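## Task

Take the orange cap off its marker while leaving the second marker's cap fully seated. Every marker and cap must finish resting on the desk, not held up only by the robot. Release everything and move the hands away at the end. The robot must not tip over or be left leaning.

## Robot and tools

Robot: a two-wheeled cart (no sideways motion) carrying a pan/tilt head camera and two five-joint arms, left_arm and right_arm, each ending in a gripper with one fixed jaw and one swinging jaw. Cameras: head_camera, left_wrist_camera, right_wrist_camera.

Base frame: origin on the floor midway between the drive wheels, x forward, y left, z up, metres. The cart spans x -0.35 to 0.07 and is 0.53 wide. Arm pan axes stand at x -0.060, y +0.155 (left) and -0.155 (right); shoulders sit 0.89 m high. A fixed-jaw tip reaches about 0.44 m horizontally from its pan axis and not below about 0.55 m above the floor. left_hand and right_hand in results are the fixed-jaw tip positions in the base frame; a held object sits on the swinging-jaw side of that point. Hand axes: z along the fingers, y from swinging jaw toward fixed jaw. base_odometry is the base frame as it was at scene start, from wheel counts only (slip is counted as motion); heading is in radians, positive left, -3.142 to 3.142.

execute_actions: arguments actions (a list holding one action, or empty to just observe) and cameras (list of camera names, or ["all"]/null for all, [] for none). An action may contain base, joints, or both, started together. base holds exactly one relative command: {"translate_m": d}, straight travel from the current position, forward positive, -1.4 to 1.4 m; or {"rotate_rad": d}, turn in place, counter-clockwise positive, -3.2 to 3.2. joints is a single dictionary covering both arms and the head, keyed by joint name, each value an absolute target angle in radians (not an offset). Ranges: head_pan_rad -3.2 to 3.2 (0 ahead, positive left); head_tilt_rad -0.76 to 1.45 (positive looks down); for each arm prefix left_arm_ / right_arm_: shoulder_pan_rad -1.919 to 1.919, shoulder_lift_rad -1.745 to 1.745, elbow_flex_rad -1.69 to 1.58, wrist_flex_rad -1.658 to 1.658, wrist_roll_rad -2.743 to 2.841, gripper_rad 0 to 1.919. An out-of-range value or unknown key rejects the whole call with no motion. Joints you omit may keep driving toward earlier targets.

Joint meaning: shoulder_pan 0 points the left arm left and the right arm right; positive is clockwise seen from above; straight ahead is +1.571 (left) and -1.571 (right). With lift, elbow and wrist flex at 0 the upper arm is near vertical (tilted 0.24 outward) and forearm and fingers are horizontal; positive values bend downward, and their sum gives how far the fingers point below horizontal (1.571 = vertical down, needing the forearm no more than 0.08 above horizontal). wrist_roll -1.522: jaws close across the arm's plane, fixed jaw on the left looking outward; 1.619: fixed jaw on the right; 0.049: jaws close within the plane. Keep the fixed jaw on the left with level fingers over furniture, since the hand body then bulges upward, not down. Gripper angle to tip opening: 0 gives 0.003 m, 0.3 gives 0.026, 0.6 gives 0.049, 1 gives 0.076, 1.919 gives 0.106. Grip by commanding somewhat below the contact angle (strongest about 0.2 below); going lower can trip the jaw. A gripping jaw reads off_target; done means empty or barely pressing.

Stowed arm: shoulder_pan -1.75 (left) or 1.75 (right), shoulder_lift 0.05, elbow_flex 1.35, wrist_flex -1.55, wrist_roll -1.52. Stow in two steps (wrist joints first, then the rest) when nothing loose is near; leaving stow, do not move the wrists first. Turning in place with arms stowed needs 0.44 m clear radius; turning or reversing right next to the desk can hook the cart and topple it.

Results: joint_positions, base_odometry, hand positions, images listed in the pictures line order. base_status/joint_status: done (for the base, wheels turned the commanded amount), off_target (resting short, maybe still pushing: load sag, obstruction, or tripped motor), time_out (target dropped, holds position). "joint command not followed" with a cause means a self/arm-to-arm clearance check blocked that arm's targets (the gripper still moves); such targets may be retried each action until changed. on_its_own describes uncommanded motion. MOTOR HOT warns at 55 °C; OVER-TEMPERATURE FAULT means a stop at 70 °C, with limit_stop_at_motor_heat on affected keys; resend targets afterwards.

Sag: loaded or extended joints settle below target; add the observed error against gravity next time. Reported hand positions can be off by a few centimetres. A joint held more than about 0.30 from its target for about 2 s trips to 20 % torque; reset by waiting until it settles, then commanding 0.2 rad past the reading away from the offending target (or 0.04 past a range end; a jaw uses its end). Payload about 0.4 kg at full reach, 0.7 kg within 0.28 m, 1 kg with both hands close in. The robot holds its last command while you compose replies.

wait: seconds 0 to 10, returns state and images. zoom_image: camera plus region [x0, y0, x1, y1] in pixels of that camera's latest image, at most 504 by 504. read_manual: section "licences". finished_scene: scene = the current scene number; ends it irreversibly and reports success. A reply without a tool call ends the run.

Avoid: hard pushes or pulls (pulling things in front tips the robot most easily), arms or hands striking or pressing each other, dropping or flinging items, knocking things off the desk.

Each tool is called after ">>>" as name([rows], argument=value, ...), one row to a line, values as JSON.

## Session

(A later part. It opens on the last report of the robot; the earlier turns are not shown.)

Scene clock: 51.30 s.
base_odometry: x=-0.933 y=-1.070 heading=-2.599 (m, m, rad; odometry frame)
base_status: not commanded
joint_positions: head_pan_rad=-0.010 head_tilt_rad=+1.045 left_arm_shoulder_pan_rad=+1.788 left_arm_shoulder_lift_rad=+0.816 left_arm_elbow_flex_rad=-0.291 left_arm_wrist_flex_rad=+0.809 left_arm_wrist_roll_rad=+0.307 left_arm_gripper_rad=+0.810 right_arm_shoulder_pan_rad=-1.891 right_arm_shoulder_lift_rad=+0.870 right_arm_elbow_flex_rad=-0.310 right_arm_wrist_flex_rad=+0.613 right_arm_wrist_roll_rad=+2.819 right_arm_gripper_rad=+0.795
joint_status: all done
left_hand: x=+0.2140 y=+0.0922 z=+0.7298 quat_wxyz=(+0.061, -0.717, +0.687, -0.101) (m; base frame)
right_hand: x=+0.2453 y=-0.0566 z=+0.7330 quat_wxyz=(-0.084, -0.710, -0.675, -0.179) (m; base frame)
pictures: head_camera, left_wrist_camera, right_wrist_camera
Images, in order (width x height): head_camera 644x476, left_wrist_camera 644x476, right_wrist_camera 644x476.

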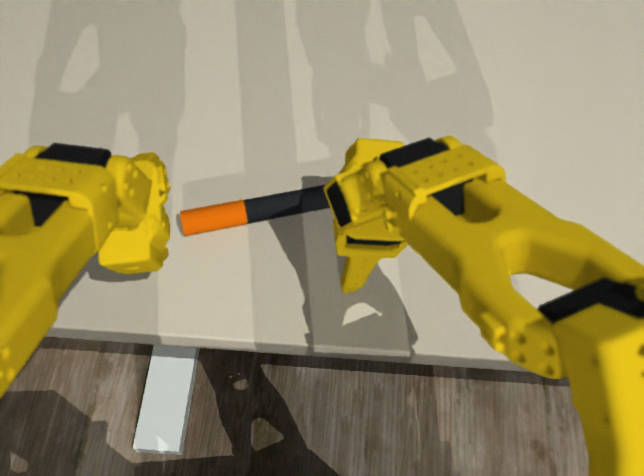

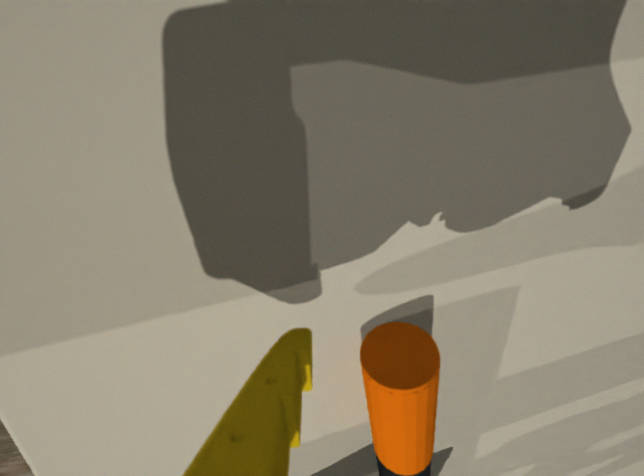

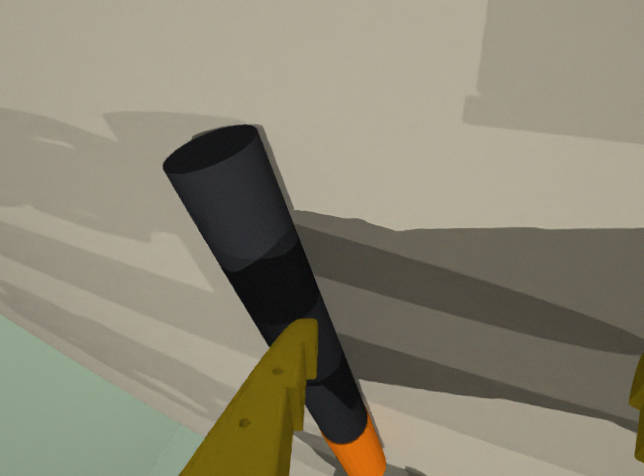

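>>> execute_actions([
  {"joints":{"right_arm_shoulder_lift_rad":0.72,"right_arm_wrist_flex_rad":0.6,"left_arm_shoulder_lift_rad":0.68,"left_arm_shoulder_pan_rad":1.86,"left_arm_wrist_roll_rad":0.45}},
], cameras=[])

>>> execute_actions([
  {"joints":{"right_arm_wrist_flex_rad":0.42,"right_arm_elbow_flex_rad":-0.4}},
], cameras=[])

>>> execute_actions([
  {"joints":{"right_arm_shoulder_lift_rad":0.9,"right_arm_wrist_flex_rad":0.35}},
])

Scene clock: 53.00 s.
base_odometry: x=-0.933 y=-1.070 heading=-2.599 (m, m, rad; odometry frame)
base_status: not commanded
joint_positions: head_pan_rad=-0.010 head_tilt_rad=+1.045 left_arm_shoulder_pan_rad=+1.852 left_arm_shoulder_lift_rad=+0.737 left_arm_elbow_flex_rad=-0.292 left_arm_wrist_flex_rad=+0.809 left_arm_wrist_roll_rad=+0.444 left_arm_gripper_rad=+0.810 right_arm_shoulder_pan_rad=-1.891 right_arm_shoulder_lift_rad=+0.779 right_arm_elbow_flex_rad=-0.310 right_arm_wrist_flex_rad=+0.609 right_arm_wrist_roll_rad=+2.819 right_arm_gripper_rad=+0.796
joint_status: all done
left_hand: x=+0.2214 y=+0.0702 z=+0.7503 quat_wxyz=(+0.068, -0.737, +0.657, -0.142) (m; base frame)
right_hand: x=+0.2583 y=-0.0522 z=+0.7601 quat_wxyz=(-0.104, -0.703, -0.668, -0.220) (m; base frame)
pictures: none
No camera images: the call's "cameras" was empty. Leave "cameras" out to get every camera's image.

Scene clock: 53.87 s.
base_odometry: x=-0.933 y=-1.070 heading=-2.599 (m, m, rad; odometry frame)
base_status: not commanded
joint_positions: head_pan_rad=-0.010 head_tilt_rad=+1.045 left_arm_shoulder_pan_rad=+1.852 left_arm_shoulder_lift_rad=+0.737 left_arm_elbow_flex_rad=-0.292 left_arm_wrist_flex_rad=+0.809 left_arm_wrist_roll_rad=+0.444 left_arm_gripper_rad=+0.810 right_arm_shoulder_pan_rad=-1.891 right_arm_shoulder_lift_rad=+0.779 right_arm_elbow_flex_rad=-0.362 right_arm_wrist_flex_rad=+0.432 right_arm_wrist_roll_rad=+2.819 right_arm_gripper_rad=+0.796
joint_status: all done
left_hand: x=+0.2214 y=+0.0702 z=+0.7503 quat_wxyz=(+0.068, -0.737, +0.657, -0.142) (m; base frame)
right_hand: x=+0.2888 y=-0.0421 z=+0.7890 quat_wxyz=(-0.150, -0.678, -0.645, -0.320) (m; base frame)
pictures: none
No camera images: the call's "cameras" was empty. Leave "cameras" out to get every camera's image.

Scene clock: 54.67 s.
base_odometry: x=-0.933 y=-1.070 heading=-2.599 (m, m, rad; odometry frame)
base_status: not commanded
joint_positions: head_pan_rad=-0.010 head_tilt_rad=+1.045 left_arm_shoulder_pan_rad=+1.852 left_arm_shoulder_lift_rad=+0.737 left_arm_elbow_flex_rad=-0.292 left_arm_wrist_flex_rad=+0.809 left_arm_wrist_roll_rad=+0.444 left_arm_gripper_rad=+0.810 right_arm_shoulder_pan_rad=-1.891 right_arm_shoulder_lift_rad=+0.922 right_arm_elbow_flex_rad=-0.367 right_arm_wrist_flex_rad=+0.361 right_arm_wrist_roll_rad=+2.819 right_arm_gripper_rad=+0.796
joint_status: all done
left_hand: x=+0.2214 y=+0.0702 z=+0.7503 quat_wxyz=(+0.068, -0.737, +0.657, -0.142) (m; base frame)
right_hand: x=+0.2807 y=-0.0448 z=+0.7503 quat_wxyz=(-0.137, -0.686, -0.653, -0.291) (m; base frame)
pictures: head_camera, left_wrist_camera, right_wrist_camera
Images, in order (width x height): head_camera 644x476, left_wrist_camera 644x476, right_wrist_camera 644x476.

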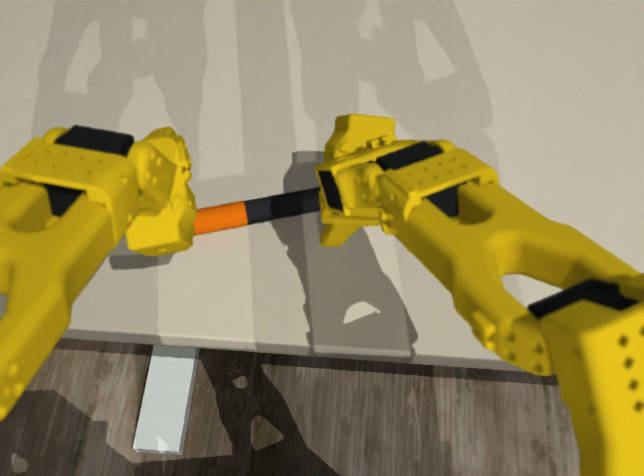

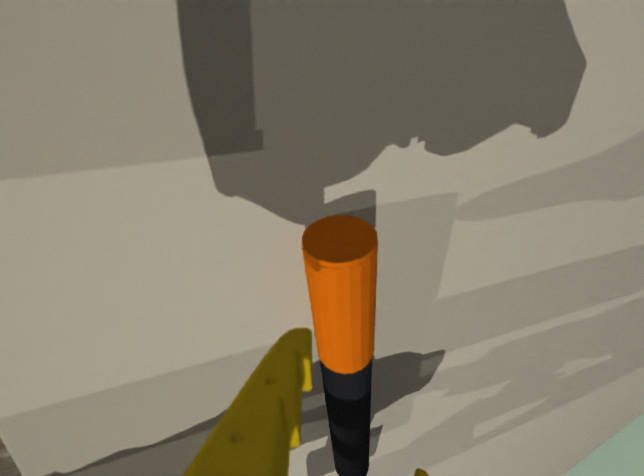

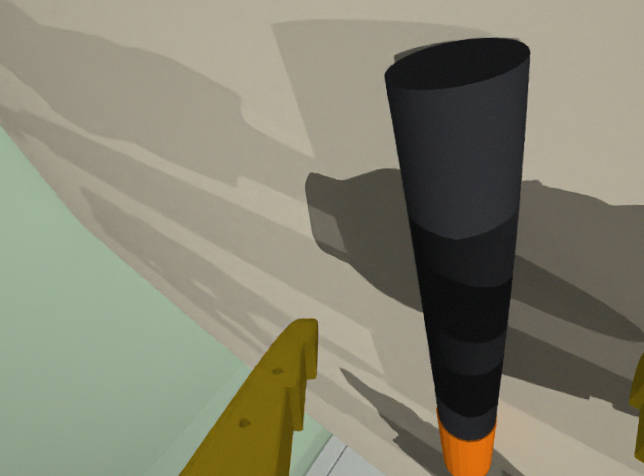

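>>> execute_actions([
  {"joints":{"right_arm_shoulder_lift_rad":1.0,"right_arm_wrist_flex_rad":0.3}},
], cameras=["right_wrist_camera"])

>>> execute_actions([
  {"joints":{"right_arm_gripper_rad":0.05}},
])

Scene clock: 55.60 s.
base_odometry: x=-0.933 y=-1.070 heading=-2.599 (m, m, rad; odometry frame)
base_status: not commanded
joint_positions: head_pan_rad=-0.010 head_tilt_rad=+1.045 left_arm_shoulder_pan_rad=+1.852 left_arm_shoulder_lift_rad=+0.737 left_arm_elbow_flex_rad=-0.292 left_arm_wrist_flex_rad=+0.809 left_arm_wrist_roll_rad=+0.444 left_arm_gripper_rad=+0.810 right_arm_shoulder_pan_rad=-1.891 right_arm_shoulder_lift_rad=+0.971 right_arm_elbow_flex_rad=-0.400 right_arm_wrist_flex_rad=+0.304 right_arm_wrist_roll_rad=+2.819 right_arm_gripper_rad=+0.796
joint_status: all done
left_hand: x=+0.2214 y=+0.0702 z=+0.7503 quat_wxyz=(+0.068, -0.737, +0.657, -0.142) (m; base frame)
right_hand: x=+0.2865 y=-0.0429 z=+0.7476 quat_wxyz=(-0.145, -0.681, -0.648, -0.309) (m; base frame)
pictures: right_wrist_camera
Images, in order (width x height): right_wrist_camera 644x476.

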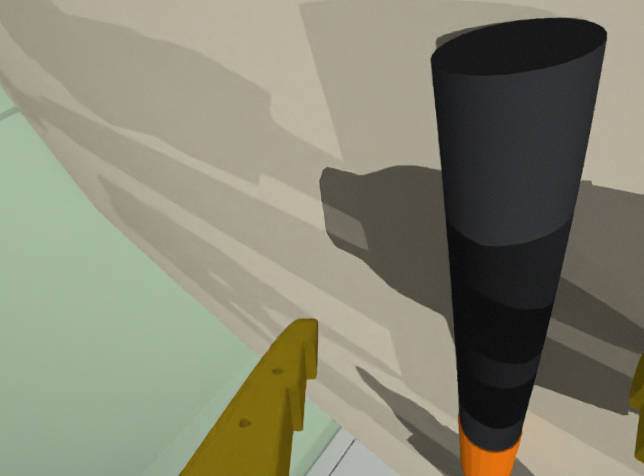

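Scene clock: 56.53 s.
base_odometry: x=-0.933 y=-1.070 heading=-2.599 (m, m, rad; odometry frame)
base_status: not commanded
joint_positions: head_pan_rad=-0.010 head_tilt_rad=+1.045 left_arm_shoulder_pan_rad=+1.852 left_arm_shoulder_lift_rad=+0.737 left_arm_elbow_flex_rad=-0.292 left_arm_wrist_flex_rad=+0.809 left_arm_wrist_roll_rad=+0.444 left_arm_gripper_rad=+0.810 right_arm_shoulder_pan_rad=-1.893 right_arm_shoulder_lift_rad=+1.018 right_arm_elbow_flex_rad=-0.397 right_arm_wrist_flex_rad=+0.303 right_arm_wrist_roll_rad=+2.819 right_arm_gripper_rad=+0.063
joint_status: all done
left_hand: x=+0.2214 y=+0.0702 z=+0.7503 quat_wxyz=(+0.068, -0.737, +0.657, -0.142) (m; base frame)
right_hand: x=+0.2789 y=-0.0448 z=+0.7314 quat_wxyz=(-0.135, -0.687, -0.654, -0.288) (m; base frame)
pictures: head_camera, left_wrist_camera, right_wrist_camera
Images, in order (width x height): head_camera 644x476, left_wrist_camera 644x476, right_wrist_camera 644x476.

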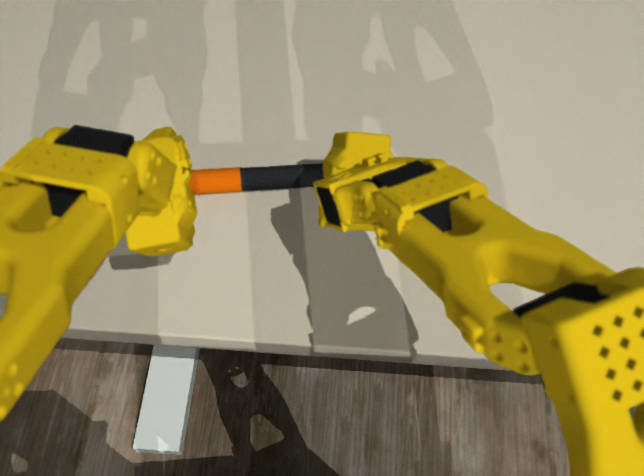

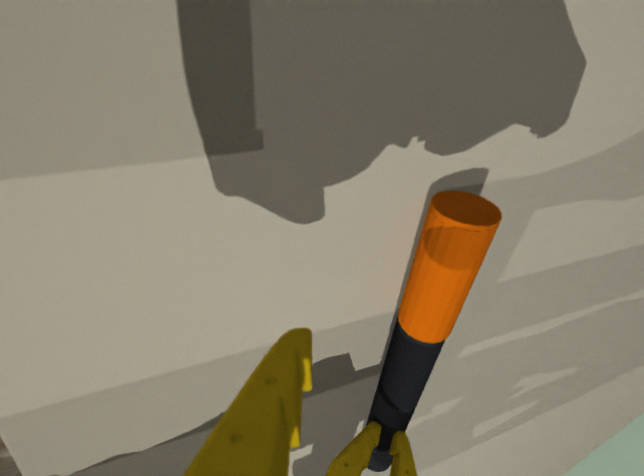

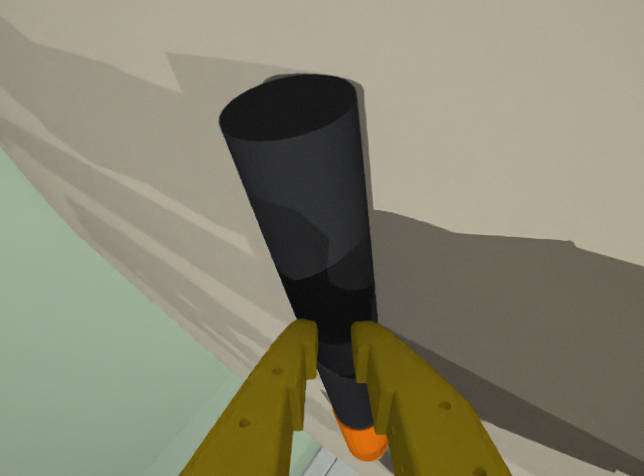

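>>> execute_actions([
  {"joints":{"right_arm_gripper_rad":0.8,"right_arm_shoulder_lift_rad":0.7,"right_arm_wrist_flex_rad":0.65,"right_arm_elbow_flex_rad":-0.3,"left_arm_shoulder_lift_rad":0.55,"left_arm_wrist_flex_rad":0.95,"left_arm_shoulder_pan_rad":1.8,"left_arm_wrist_roll_rad":0.3}},
], cameras=[])

>>> execute_actions([
  {"base":{"rotate_rad":0.08}},
], cameras=[])

>>> execute_actions([
  {"base":{"translate_m":0.05}},
])

Scene clock: 58.33 s.
base_odometry: x=-0.933 y=-1.070 heading=-2.599 (m, m, rad; odometry frame)
base_status: not commanded
joint_positions: head_pan_rad=-0.010 head_tilt_rad=+1.045 left_arm_shoulder_pan_rad=+1.807 left_arm_shoulder_lift_rad=+0.607 left_arm_elbow_flex_rad=-0.292 left_arm_wrist_flex_rad=+0.946 left_arm_wrist_roll_rad=+0.307 left_arm_gripper_rad=+0.810 right_arm_shoulder_pan_rad=-1.895 right_arm_shoulder_lift_rad=+0.759 right_arm_elbow_flex_rad=-0.295 right_arm_wrist_flex_rad=+0.646 right_arm_wrist_roll_rad=+2.819 right_arm_gripper_rad=+0.791
joint_status: all done
left_hand: x=+0.2206 y=+0.0848 z=+0.7785 quat_wxyz=(+0.079, -0.706, +0.691, -0.133) (m; base frame)
right_hand: x=+0.2529 y=-0.0530 z=+0.7601 quat_wxyz=(-0.097, -0.705, -0.672, -0.206) (m; base frame)
pictures: none
No camera images: the call's "cameras" was empty. Leave "cameras" out to get every camera's image.

Scene clock: 59.07 s.
base_odometry: x=-0.933 y=-1.070 heading=-2.517 (m, m, rad; odometry frame)
base_status: done
joint_positions: head_pan_rad=-0.010 head_tilt_rad=+1.045 left_arm_shoulder_pan_rad=+1.806 left_arm_shoulder_lift_rad=+0.607 left_arm_elbow_flex_rad=-0.292 left_arm_wrist_flex_rad=+0.946 left_arm_wrist_roll_rad=+0.307 left_arm_gripper_rad=+0.810 right_arm_shoulder_pan_rad=-1.895 right_arm_shoulder_lift_rad=+0.759 right_arm_elbow_flex_rad=-0.295 right_arm_wrist_flex_rad=+0.646 right_arm_wrist_roll_rad=+2.819 right_arm_gripper_rad=+0.791
joint_status: not commanded
left_hand: x=+0.2207 y=+0.0853 z=+0.7785 quat_wxyz=(+0.079, -0.707, +0.690, -0.133) (m; base frame)
right_hand: x=+0.2529 y=-0.0530 z=+0.7601 quat_wxyz=(-0.097, -0.705, -0.672, -0.206) (m; base frame)
pictures: none
No camera images: the call's "cameras" was empty. Leave "cameras" out to get every camera's image.

Scene clock: 60.03 s.
base_odometry: x=-0.974 y=-1.100 heading=-2.515 (m, m, rad; odometry frame)
base_status: done
joint_positions: head_pan_rad=-0.010 head_tilt_rad=+1.045 left_arm_shoulder_pan_rad=+1.806 left_arm_shoulder_lift_rad=+0.605 left_arm_elbow_flex_rad=-0.292 left_arm_wrist_flex_rad=+0.946 left_arm_wrist_roll_rad=+0.307 left_arm_gripper_rad=+0.810 right_arm_shoulder_pan_rad=-1.895 right_arm_shoulder_lift_rad=+0.759 right_arm_elbow_flex_rad=-0.295 right_arm_wrist_flex_rad=+0.646 right_arm_wrist_roll_rad=+2.819 right_arm_gripper_rad=+0.791
joint_status: not commanded
left_hand: x=+0.2209 y=+0.0852 z=+0.7789 quat_wxyz=(+0.080, -0.707, +0.690, -0.133) (m; base frame)
right_hand: x=+0.2529 y=-0.0530 z=+0.7601 quat_wxyz=(-0.097, -0.705, -0.672, -0.206) (m; base frame)
pictures: head_camera, left_wrist_camera, right_wrist_camera
Images, in order (width x height): head_camera 644x476, left_wrist_camera 644x476, right_wrist_camera 644x476.

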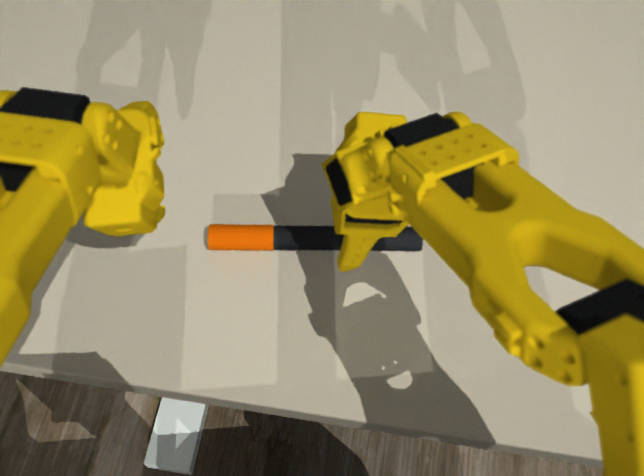

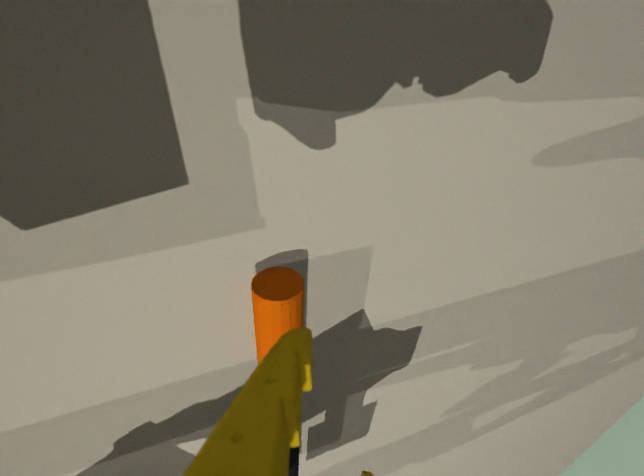

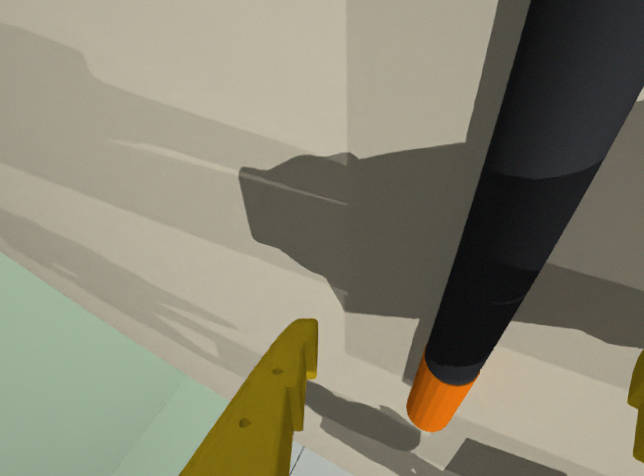

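>>> execute_actions([
  {"joints":{"right_arm_shoulder_lift_rad":0.92,"right_arm_wrist_flex_rad":0.56}},
])

Scene clock: 60.97 s.
base_odometry: x=-0.974 y=-1.100 heading=-2.515 (m, m, rad; odometry frame)
base_status: not commanded
joint_positions: head_pan_rad=-0.010 head_tilt_rad=+1.045 left_arm_shoulder_pan_rad=+1.806 left_arm_shoulder_lift_rad=+0.605 left_arm_elbow_flex_rad=-0.292 left_arm_wrist_flex_rad=+0.946 left_arm_wrist_roll_rad=+0.307 left_arm_gripper_rad=+0.810 right_arm_shoulder_pan_rad=-1.895 right_arm_shoulder_lift_rad=+0.873 right_arm_elbow_flex_rad=-0.301 right_arm_wrist_flex_rad=+0.571 right_arm_wrist_roll_rad=+2.819 right_arm_gripper_rad=+0.795
joint_status: all done
left_hand: x=+0.2209 y=+0.0852 z=+0.7789 quat_wxyz=(+0.080, -0.707, +0.690, -0.133) (m; base frame)
right_hand: x=+0.2483 y=-0.0545 z=+0.7333 quat_wxyz=(-0.090, -0.707, -0.675, -0.192) (m; base frame)
pictures: head_camera, left_wrist_camera, right_wrist_camera
Images, in order (width x height): head_camera 644x476, left_wrist_camera 644x476, right_wrist_camera 644x476.

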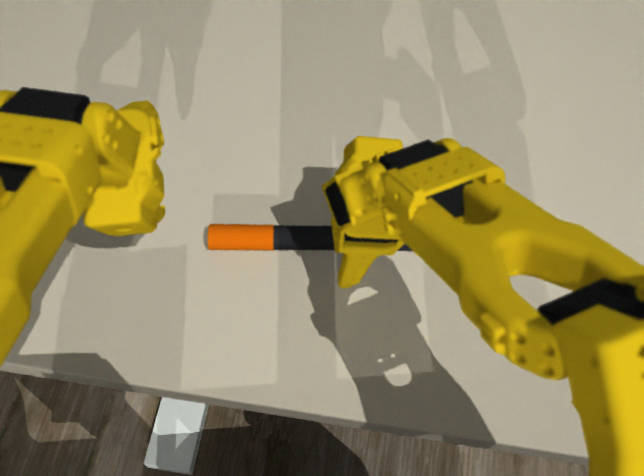

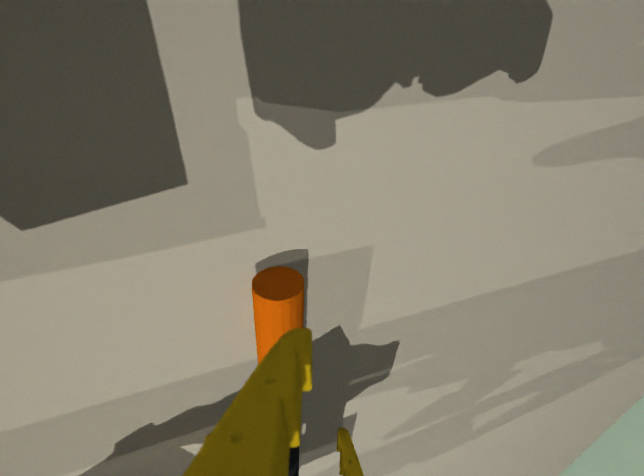

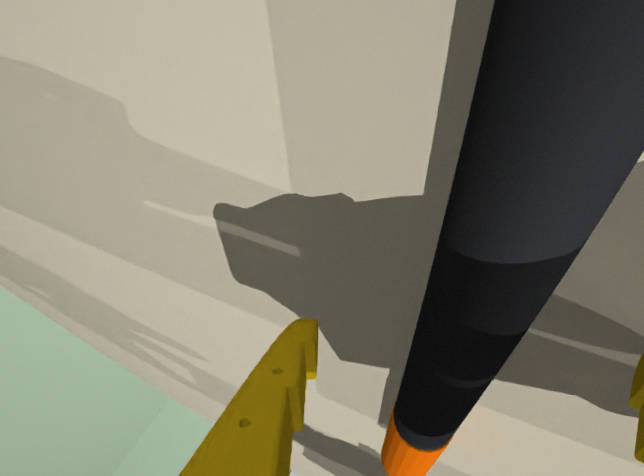

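>>> execute_actions([
  {"joints":{"right_arm_gripper_rad":0.05}},
])

Scene clock: 62.17 s.
base_odometry: x=-0.974 y=-1.100 heading=-2.515 (m, m, rad; odometry frame)
base_status: not commanded
joint_positions: head_pan_rad=-0.010 head_tilt_rad=+1.045 left_arm_shoulder_pan_rad=+1.806 left_arm_shoulder_lift_rad=+0.605 left_arm_elbow_flex_rad=-0.292 left_arm_wrist_flex_rad=+0.946 left_arm_wrist_roll_rad=+0.307 left_arm_gripper_rad=+0.810 right_arm_shoulder_pan_rad=-1.895 right_arm_shoulder_lift_rad=+0.905 right_arm_elbow_flex_rad=-0.301 right_arm_wrist_flex_rad=+0.563 right_arm_wrist_roll_rad=+2.821 right_arm_gripper_rad=+0.205
joint_status: right_arm_gripper_rad off_target (ended at +0.205, target +0.050)
left_hand: x=+0.2209 y=+0.0852 z=+0.7789 quat_wxyz=(+0.080, -0.707, +0.690, -0.133) (m; base frame)
right_hand: x=+0.2443 y=-0.0559 z=+0.7245 quat_wxyz=(-0.085, -0.708, -0.677, -0.181) (m; base frame)
pictures: head_camera, left_wrist_camera, right_wrist_camera
Images, in order (width x height): head_camera 644x476, left_wrist_camera 644x476, right_wrist_camera 644x476.

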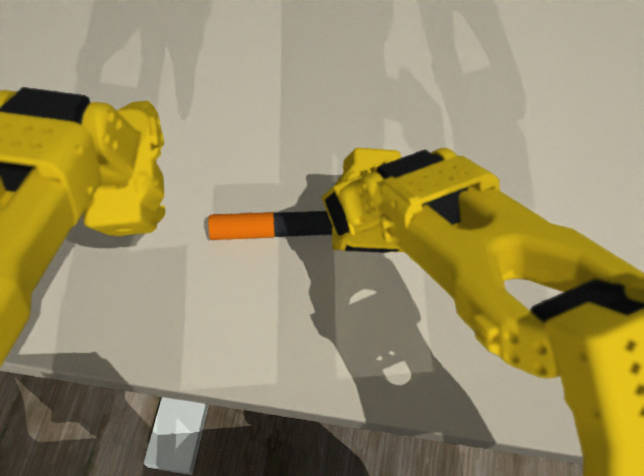

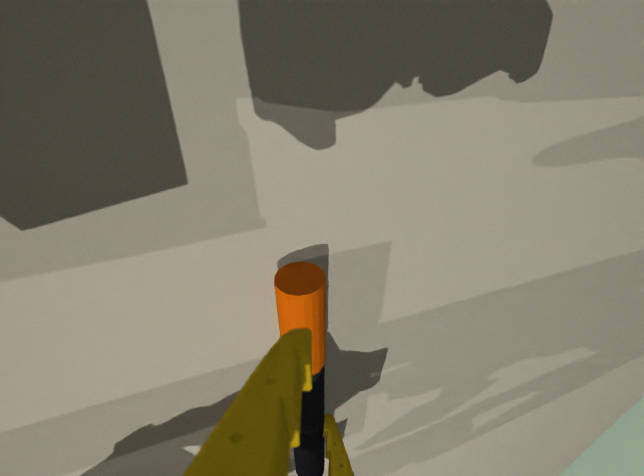

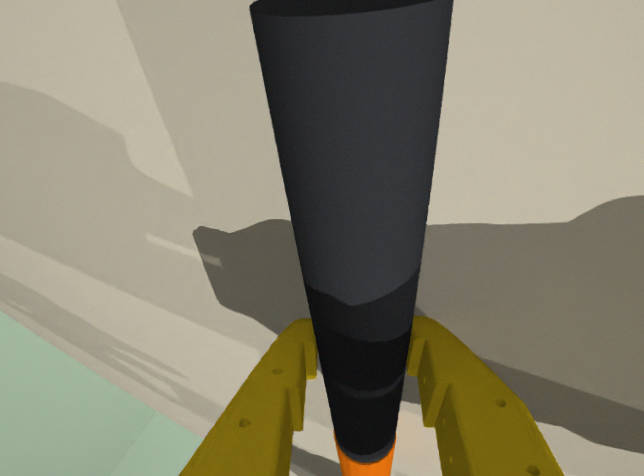

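>>> execute_actions([
  {"joints":{"right_arm_gripper_rad":0.02,"right_arm_shoulder_lift_rad":0.88,"left_arm_shoulder_pan_rad":1.87,"left_arm_wrist_roll_rad":0.38,"left_arm_wrist_flex_rad":1.05,"left_arm_shoulder_lift_rad":0.6}},
])

Scene clock: 63.37 s.
base_odometry: x=-0.974 y=-1.100 heading=-2.515 (m, m, rad; odometry frame)
base_status: not commanded
joint_positions: head_pan_rad=-0.010 head_tilt_rad=+1.045 left_arm_shoulder_pan_rad=+1.863 left_arm_shoulder_lift_rad=+0.615 left_arm_elbow_flex_rad=-0.292 left_arm_wrist_flex_rad=+1.046 left_arm_wrist_roll_rad=+0.372 left_arm_gripper_rad=+0.810 right_arm_shoulder_pan_rad=-1.895 right_arm_shoulder_lift_rad=+0.902 right_arm_elbow_flex_rad=-0.301 right_arm_wrist_flex_rad=+0.563 right_arm_wrist_roll_rad=+2.821 right_arm_gripper_rad=+0.204
joint_status: right_arm_gripper_rad off_target (ended at +0.204, target +0.020); the others done
left_hand: x=+0.2005 y=+0.0737 z=+0.7733 quat_wxyz=(+0.047, -0.714, +0.692, -0.090) (m; base frame)
right_hand: x=+0.2448 y=-0.0557 z=+0.7253 quat_wxyz=(-0.086, -0.708, -0.677, -0.183) (m; base frame)
pictures: head_camera, left_wrist_camera, right_wrist_camera
Images, in order (width x height): head_camera 644x476, left_wrist_camera 644x476, right_wrist_camera 644x476.

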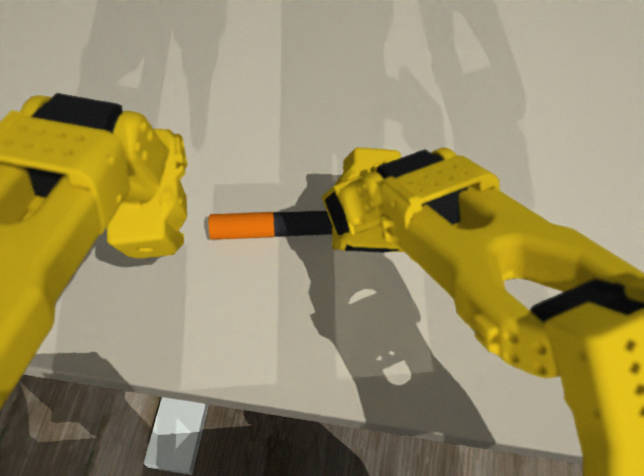

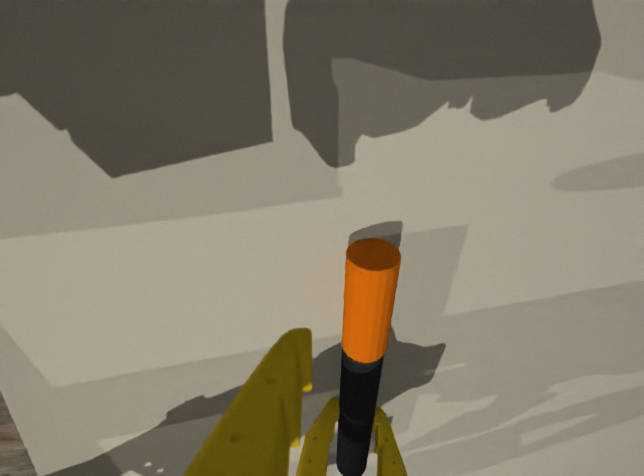

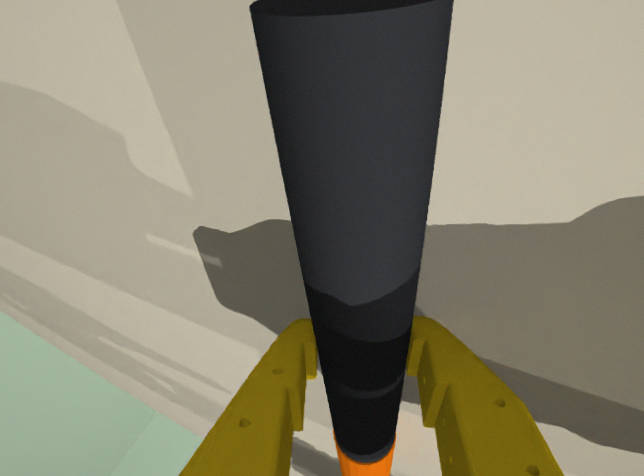

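>>> execute_actions([
  {"joints":{"left_arm_shoulder_pan_rad":1.919,"left_arm_wrist_roll_rad":0.42,"left_arm_wrist_flex_rad":0.9,"left_arm_shoulder_lift_rad":0.68}},
], cameras=["head_camera","left_wrist_camera"])

Scene clock: 64.80 s.
base_odometry: x=-0.974 y=-1.100 heading=-2.515 (m, m, rad; odometry frame)
base_status: not commanded
joint_positions: head_pan_rad=-0.010 head_tilt_rad=+1.045 left_arm_shoulder_pan_rad=+1.912 left_arm_shoulder_lift_rad=+0.696 left_arm_elbow_flex_rad=-0.292 left_arm_wrist_flex_rad=+0.909 left_arm_wrist_roll_rad=+0.413 left_arm_gripper_rad=+0.810 right_arm_shoulder_pan_rad=-1.895 right_arm_shoulder_lift_rad=+0.902 right_arm_elbow_flex_rad=-0.301 right_arm_wrist_flex_rad=+0.563 right_arm_wrist_roll_rad=+2.821 right_arm_gripper_rad=+0.204
joint_status: all done
left_hand: x=+0.2066 y=+0.0570 z=+0.7571 quat_wxyz=(+0.054, -0.709, +0.693, -0.117) (m; base frame)
right_hand: x=+0.2448 y=-0.0557 z=+0.7253 quat_wxyz=(-0.086, -0.708, -0.677, -0.183) (m; base frame)
pictures: head_camera, left_wrist_camera
Images, in order (width x height): head_camera 644x476, left_wrist_camera 644x476.

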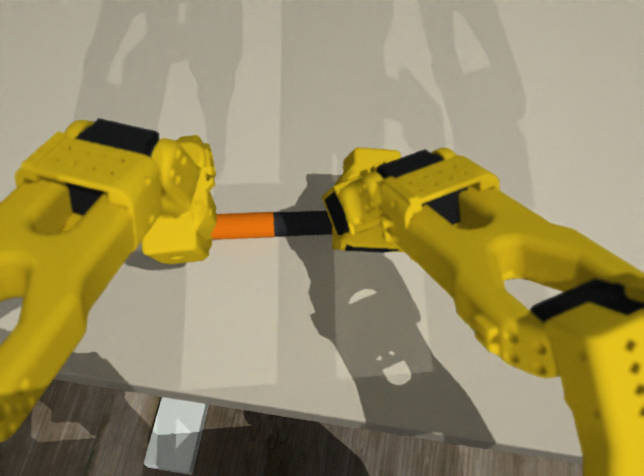

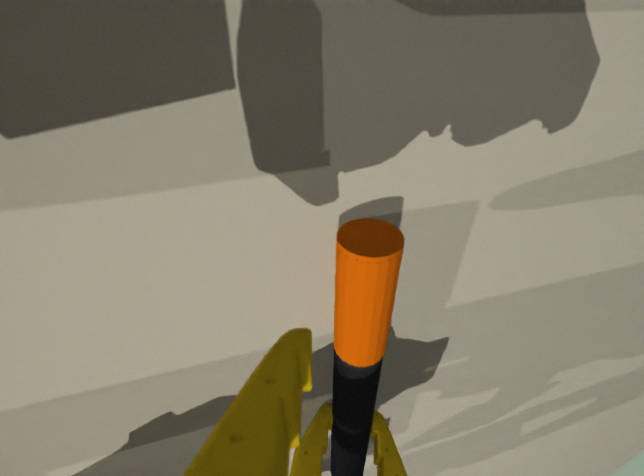

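Gap is about right; descend.

>>> execute_actions([
  {"joints":{"left_arm_wrist_flex_rad":0.78,"left_arm_shoulder_lift_rad":0.82}},
], cameras=["head_camera","left_wrist_camera"])

Scene clock: 65.77 s.
base_odometry: x=-0.974 y=-1.100 heading=-2.515 (m, m, rad; odometry frame)
base_status: not commanded
joint_positions: head_pan_rad=-0.010 head_tilt_rad=+1.045 left_arm_shoulder_pan_rad=+1.912 left_arm_shoulder_lift_rad=+0.836 left_arm_elbow_flex_rad=-0.292 left_arm_wrist_flex_rad=+0.788 left_arm_wrist_roll_rad=+0.413 left_arm_gripper_rad=+0.810 right_arm_shoulder_pan_rad=-1.895 right_arm_shoulder_lift_rad=+0.902 right_arm_elbow_flex_rad=-0.301 right_arm_wrist_flex_rad=+0.563 right_arm_wrist_roll_rad=+2.821 right_arm_gripper_rad=+0.204
joint_status: all done
left_hand: x=+0.2045 y=+0.0577 z=+0.7258 quat_wxyz=(+0.050, -0.710, +0.694, -0.108) (m; base frame)
right_hand: x=+0.2448 y=-0.0557 z=+0.7253 quat_wxyz=(-0.086, -0.708, -0.677, -0.183) (m; base frame)
pictures: head_camera, left_wrist_camera
Images, in order (width x height): head_camera 644x476, left_wrist_camera 644x476.

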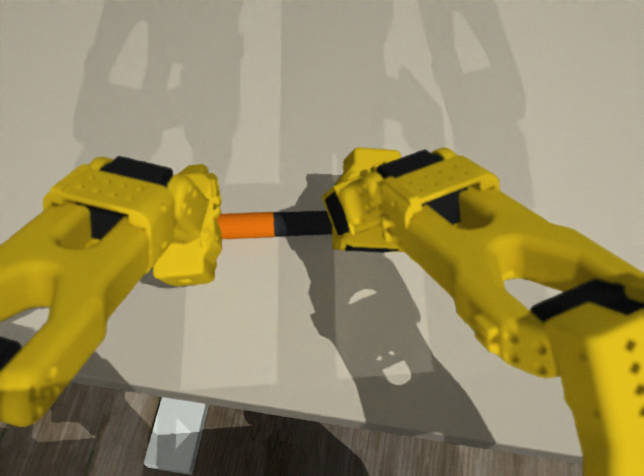

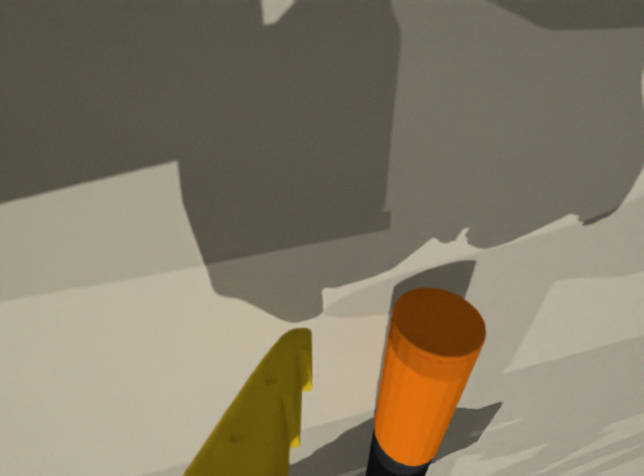

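>>> execute_actions([
  {"joints":{"left_arm_wrist_flex_rad":0.68,"left_arm_shoulder_lift_rad":0.86}},
], cameras=[])

>>> execute_actions([
  {"joints":{"left_arm_gripper_rad":0.05}},
])

Scene clock: 67.17 s.
base_odometry: x=-0.974 y=-1.100 heading=-2.515 (m, m, rad; odometry frame)
base_status: not commanded
joint_positions: head_pan_rad=-0.010 head_tilt_rad=+1.045 left_arm_shoulder_pan_rad=+1.912 left_arm_shoulder_lift_rad=+0.871 left_arm_elbow_flex_rad=-0.298 left_arm_wrist_flex_rad=+0.690 left_arm_wrist_roll_rad=+0.413 left_arm_gripper_rad=+0.810 right_arm_shoulder_pan_rad=-1.895 right_arm_shoulder_lift_rad=+0.902 right_arm_elbow_flex_rad=-0.301 right_arm_wrist_flex_rad=+0.563 right_arm_wrist_roll_rad=+2.821 right_arm_gripper_rad=+0.204
joint_status: all done
left_hand: x=+0.2146 y=+0.0542 z=+0.7212 quat_wxyz=(+0.064, -0.707, +0.690, -0.139) (m; base frame)
right_hand: x=+0.2448 y=-0.0557 z=+0.7253 quat_wxyz=(-0.086, -0.708, -0.677, -0.183) (m; base frame)
pictures: none
No camera images: the call's "cameras" was empty. Leave "cameras" out to get every camera's image.

Scene clock: 68.07 s.
base_odometry: x=-0.974 y=-1.100 heading=-2.515 (m, m, rad; odometry frame)
base_status: not commanded
joint_positions: head_pan_rad=-0.010 head_tilt_rad=+1.045 left_arm_shoulder_pan_rad=+1.912 left_arm_shoulder_lift_rad=+0.871 left_arm_elbow_flex_rad=-0.305 left_arm_wrist_flex_rad=+0.684 left_arm_wrist_roll_rad=+0.416 left_arm_gripper_rad=+0.215 right_arm_shoulder_pan_rad=-1.895 right_arm_shoulder_lift_rad=+0.902 right_arm_elbow_flex_rad=-0.301 right_arm_wrist_flex_rad=+0.563 right_arm_wrist_roll_rad=+2.822 right_arm_gripper_rad=+0.204
joint_status: left_arm_gripper_rad off_target (ended at +0.215, target +0.050)
left_hand: x=+0.2168 y=+0.0534 z=+0.7225 quat_wxyz=(+0.067, -0.707, +0.689, -0.145) (m; base frame)
right_hand: x=+0.2448 y=-0.0557 z=+0.7253 quat_wxyz=(-0.086, -0.708, -0.677, -0.183) (m; base frame)
pictures: head_camera, left_wrist_camera, right_wrist_camera
Images, in order (width x height): head_camera 644x476, left_wrist_camera 644x476, right_wrist_camera 644x476.

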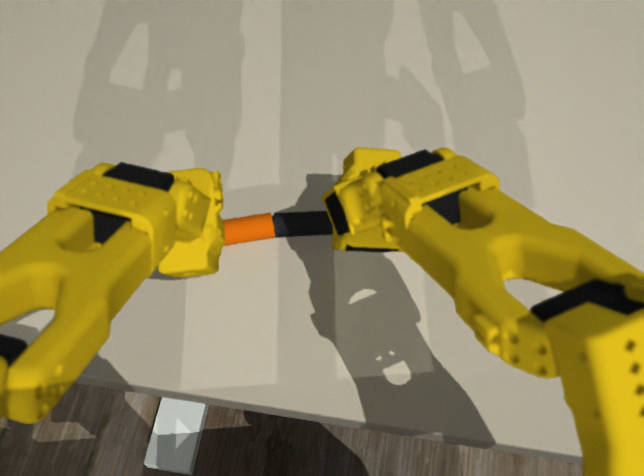

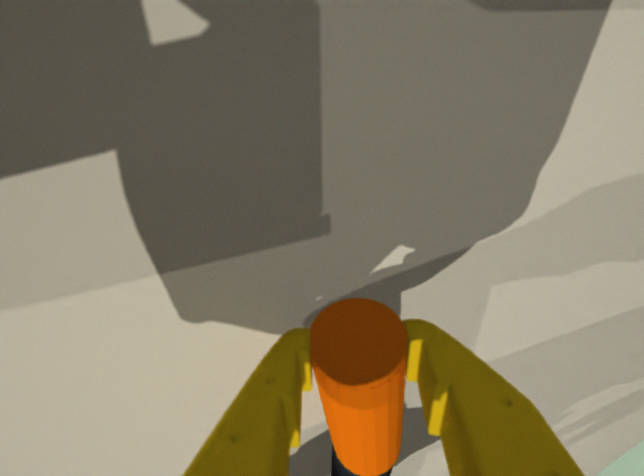

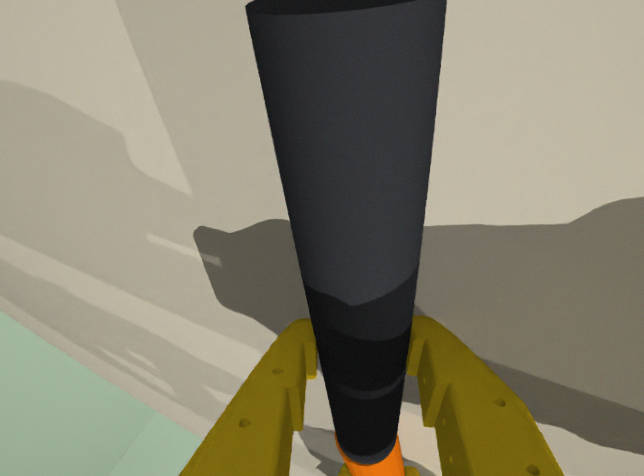

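>>> execute_actions([
  {"joints":{"left_arm_gripper_rad":0.02,"left_arm_shoulder_pan_rad":1.78,"left_arm_wrist_roll_rad":0.3,"right_arm_shoulder_pan_rad":-1.86}},
])

Scene clock: 69.10 s.
base_odometry: x=-0.974 y=-1.100 heading=-2.515 (m, m, rad; odometry frame)
base_status: not commanded
joint_positions: head_pan_rad=-0.010 head_tilt_rad=+1.045 left_arm_shoulder_pan_rad=+1.792 left_arm_shoulder_lift_rad=+0.871 left_arm_elbow_flex_rad=-0.305 left_arm_wrist_flex_rad=+0.684 left_arm_wrist_roll_rad=+0.307 left_arm_gripper_rad=+0.214 right_arm_shoulder_pan_rad=-1.878 right_arm_shoulder_lift_rad=+0.902 right_arm_elbow_flex_rad=-0.301 right_arm_wrist_flex_rad=+0.562 right_arm_wrist_roll_rad=+2.822 right_arm_gripper_rad=+0.204
joint_status: left_arm_gripper_rad off_target (ended at +0.214, target +0.020); the others done
left_hand: x=+0.2269 y=+0.0880 z=+0.7224 quat_wxyz=(+0.083, -0.711, +0.685, -0.137) (m; base frame)
right_hand: x=+0.2466 y=-0.0608 z=+0.7255 quat_wxyz=(-0.088, -0.713, -0.671, -0.183) (m; base frame)
pictures: head_camera, left_wrist_camera, right_wrist_camera
Images, in order (width x height): head_camera 644x476, left_wrist_camera 644x476, right_wrist_camera 644x476.

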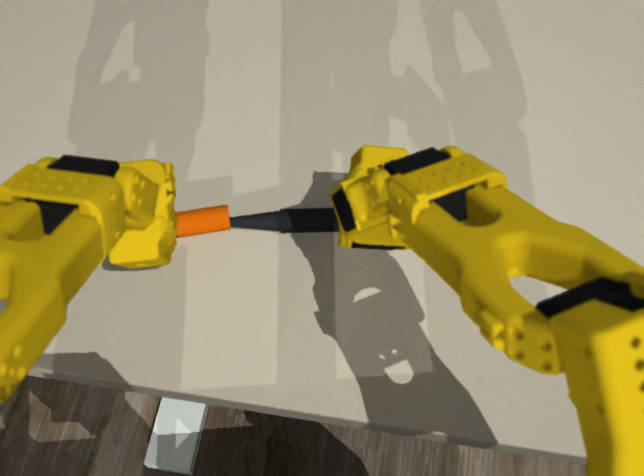

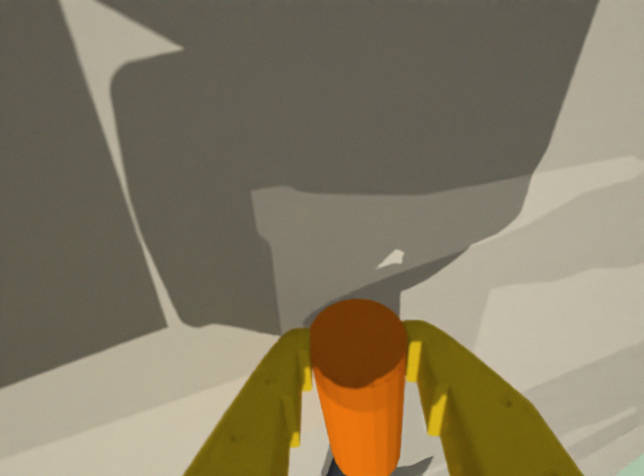

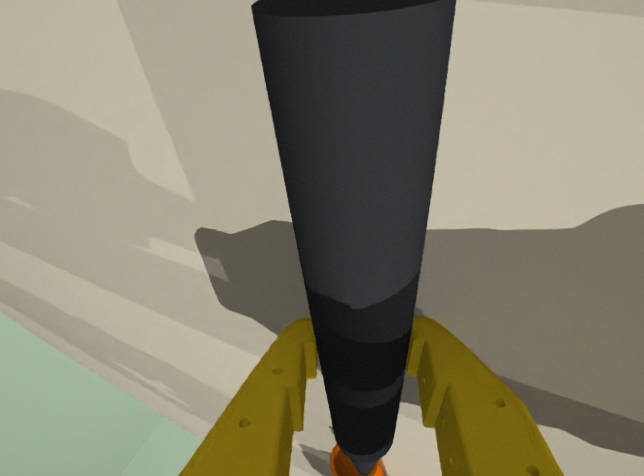

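Nearly off; pull further clear.

>>> execute_actions([
  {"joints":{"left_arm_shoulder_pan_rad":1.6,"left_arm_wrist_roll_rad":0.2}},
], cameras=[])

>>> execute_actions([
  {"joints":{"left_arm_gripper_rad":0.7,"right_arm_gripper_rad":0.7}},
], cameras=[])

>>> execute_actions([
  {"joints":{"left_arm_shoulder_lift_rad":0.4,"right_arm_shoulder_lift_rad":0.4}},
], cameras=["head_camera"])

>>> execute_actions([
  {"base":{"translate_m":-0.4},"joints":{"head_tilt_rad":0.6}},
], cameras=["head_camera"])

Scene clock: 70.33 s.
base_odometry: x=-0.974 y=-1.100 heading=-2.515 (m, m, rad; odometry frame)
base_status: not commanded
joint_positions: head_pan_rad=-0.010 head_tilt_rad=+1.045 left_arm_shoulder_pan_rad=+1.613 left_arm_shoulder_lift_rad=+0.871 left_arm_elbow_flex_rad=-0.306 left_arm_wrist_flex_rad=+0.684 left_arm_wrist_roll_rad=+0.208 left_arm_gripper_rad=+0.214 right_arm_shoulder_pan_rad=-1.878 right_arm_shoulder_lift_rad=+0.902 right_arm_elbow_flex_rad=-0.301 right_arm_wrist_flex_rad=+0.562 right_arm_wrist_roll_rad=+2.822 right_arm_gripper_rad=+0.204
joint_status: all done
left_hand: x=+0.2344 y=+0.1410 z=+0.7226 quat_wxyz=(+0.102, -0.738, +0.656, -0.124) (m; base frame)
right_hand: x=+0.2466 y=-0.0608 z=+0.7255 quat_wxyz=(-0.088, -0.713, -0.671, -0.183) (m; base frame)
pictures: none
No camera images: the call's "cameras" was empty. Leave "cameras" out to get every camera's image.

Scene clock: 71.20 s.
base_odometry: x=-0.974 y=-1.100 heading=-2.515 (m, m, rad; odometry frame)
base_status: not commanded
joint_positions: head_pan_rad=-0.010 head_tilt_rad=+1.045 left_arm_shoulder_pan_rad=+1.608 left_arm_shoulder_lift_rad=+0.875 left_arm_elbow_flex_rad=-0.306 left_arm_wrist_flex_rad=+0.684 left_arm_wrist_roll_rad=+0.208 left_arm_gripper_rad=+0.688 right_arm_shoulder_pan_rad=-1.867 right_arm_shoulder_lift_rad=+0.874 right_arm_elbow_flex_rad=-0.305 right_arm_wrist_flex_rad=+0.560 right_arm_wrist_roll_rad=+2.822 right_arm_gripper_rad=+0.685
joint_status: all done
left_hand: x=+0.2337 y=+0.1424 z=+0.7213 quat_wxyz=(+0.100, -0.739, +0.654, -0.122) (m; base frame)
right_hand: x=+0.2531 y=-0.0624 z=+0.7345 quat_wxyz=(-0.096, -0.714, -0.665, -0.197) (m; base frame)
pictures: none
No camera images: the call's "cameras" was empty. Leave "cameras" out to get every camera's image.

Scene clock: 72.27 s.
base_odometry: x=-0.974 y=-1.100 heading=-2.515 (m, m, rad; odometry frame)
base_status: not commanded
joint_positions: head_pan_rad=-0.010 head_tilt_rad=+1.045 left_arm_shoulder_pan_rad=+1.608 left_arm_shoulder_lift_rad=+0.457 left_arm_elbow_flex_rad=-0.306 left_arm_wrist_flex_rad=+0.684 left_arm_wrist_roll_rad=+0.208 left_arm_gripper_rad=+0.689 right_arm_shoulder_pan_rad=-1.867 right_arm_shoulder_lift_rad=+0.455 right_arm_elbow_flex_rad=-0.293 right_arm_wrist_flex_rad=+0.560 right_arm_wrist_roll_rad=+2.822 right_arm_gripper_rad=+0.691
joint_status: all done
left_hand: x=+0.2811 y=+0.1406 z=+0.8434 quat_wxyz=(+0.228, -0.699, +0.618, -0.278) (m; base frame)
right_hand: x=+0.2893 y=-0.0514 z=+0.8655 quat_wxyz=(-0.180, -0.667, -0.621, -0.370) (m; base frame)
pictures: head_camera
Images, in order (width x height): head_camera 644x476.

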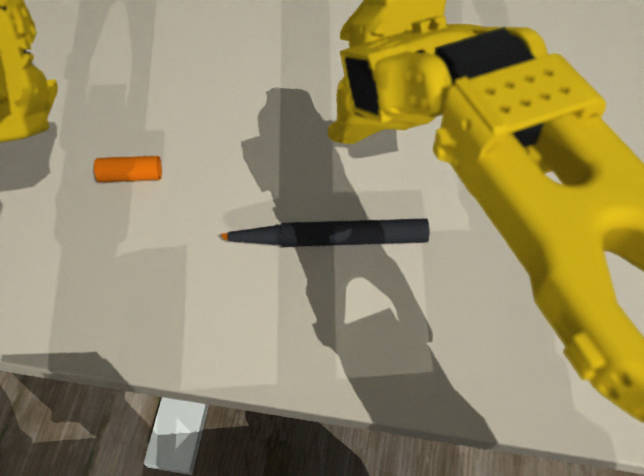

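Scene clock: 75.13 s.
base_odometry: x=-0.650 y=-0.865 heading=-2.512 (m, m, rad; odometry frame)
base_status: done
joint_positions: head_pan_rad=-0.010 head_tilt_rad=+0.614 left_arm_shoulder_pan_rad=+1.608 left_arm_shoulder_lift_rad=+0.455 left_arm_elbow_flex_rad=-0.306 left_arm_wrist_flex_rad=+0.684 left_arm_wrist_roll_rad=+0.208 left_arm_gripper_rad=+0.689 right_arm_shoulder_pan_rad=-1.867 right_arm_shoulder_lift_rad=+0.455 right_arm_elbow_flex_rad=-0.293 right_arm_wrist_flex_rad=+0.560 right_arm_wrist_roll_rad=+2.822 right_arm_gripper_rad=+0.691
joint_status: all done
left_hand: x=+0.2812 y=+0.1406 z=+0.8439 quat_wxyz=(+0.229, -0.698, +0.618, -0.279) (m; base frame)
right_hand: x=+0.2893 y=-0.0514 z=+0.8655 quat_wxyz=(-0.180, -0.667, -0.621, -0.370) (m; base frame)
pictures: head_camera
Images, in order (width x height): head_camera 644x476.

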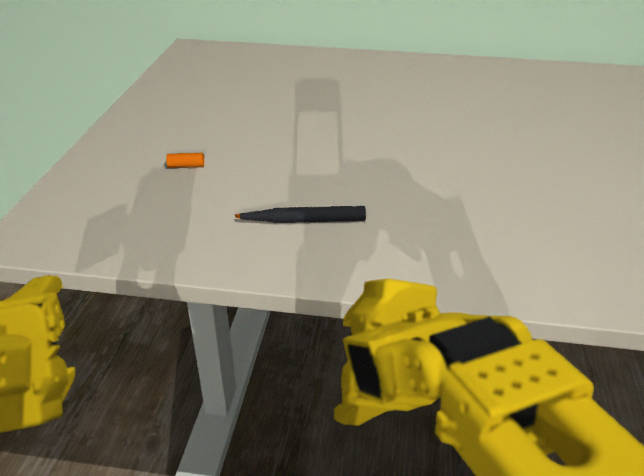

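>>> finished_scene(scene=1)

The scene is finished: the task was done.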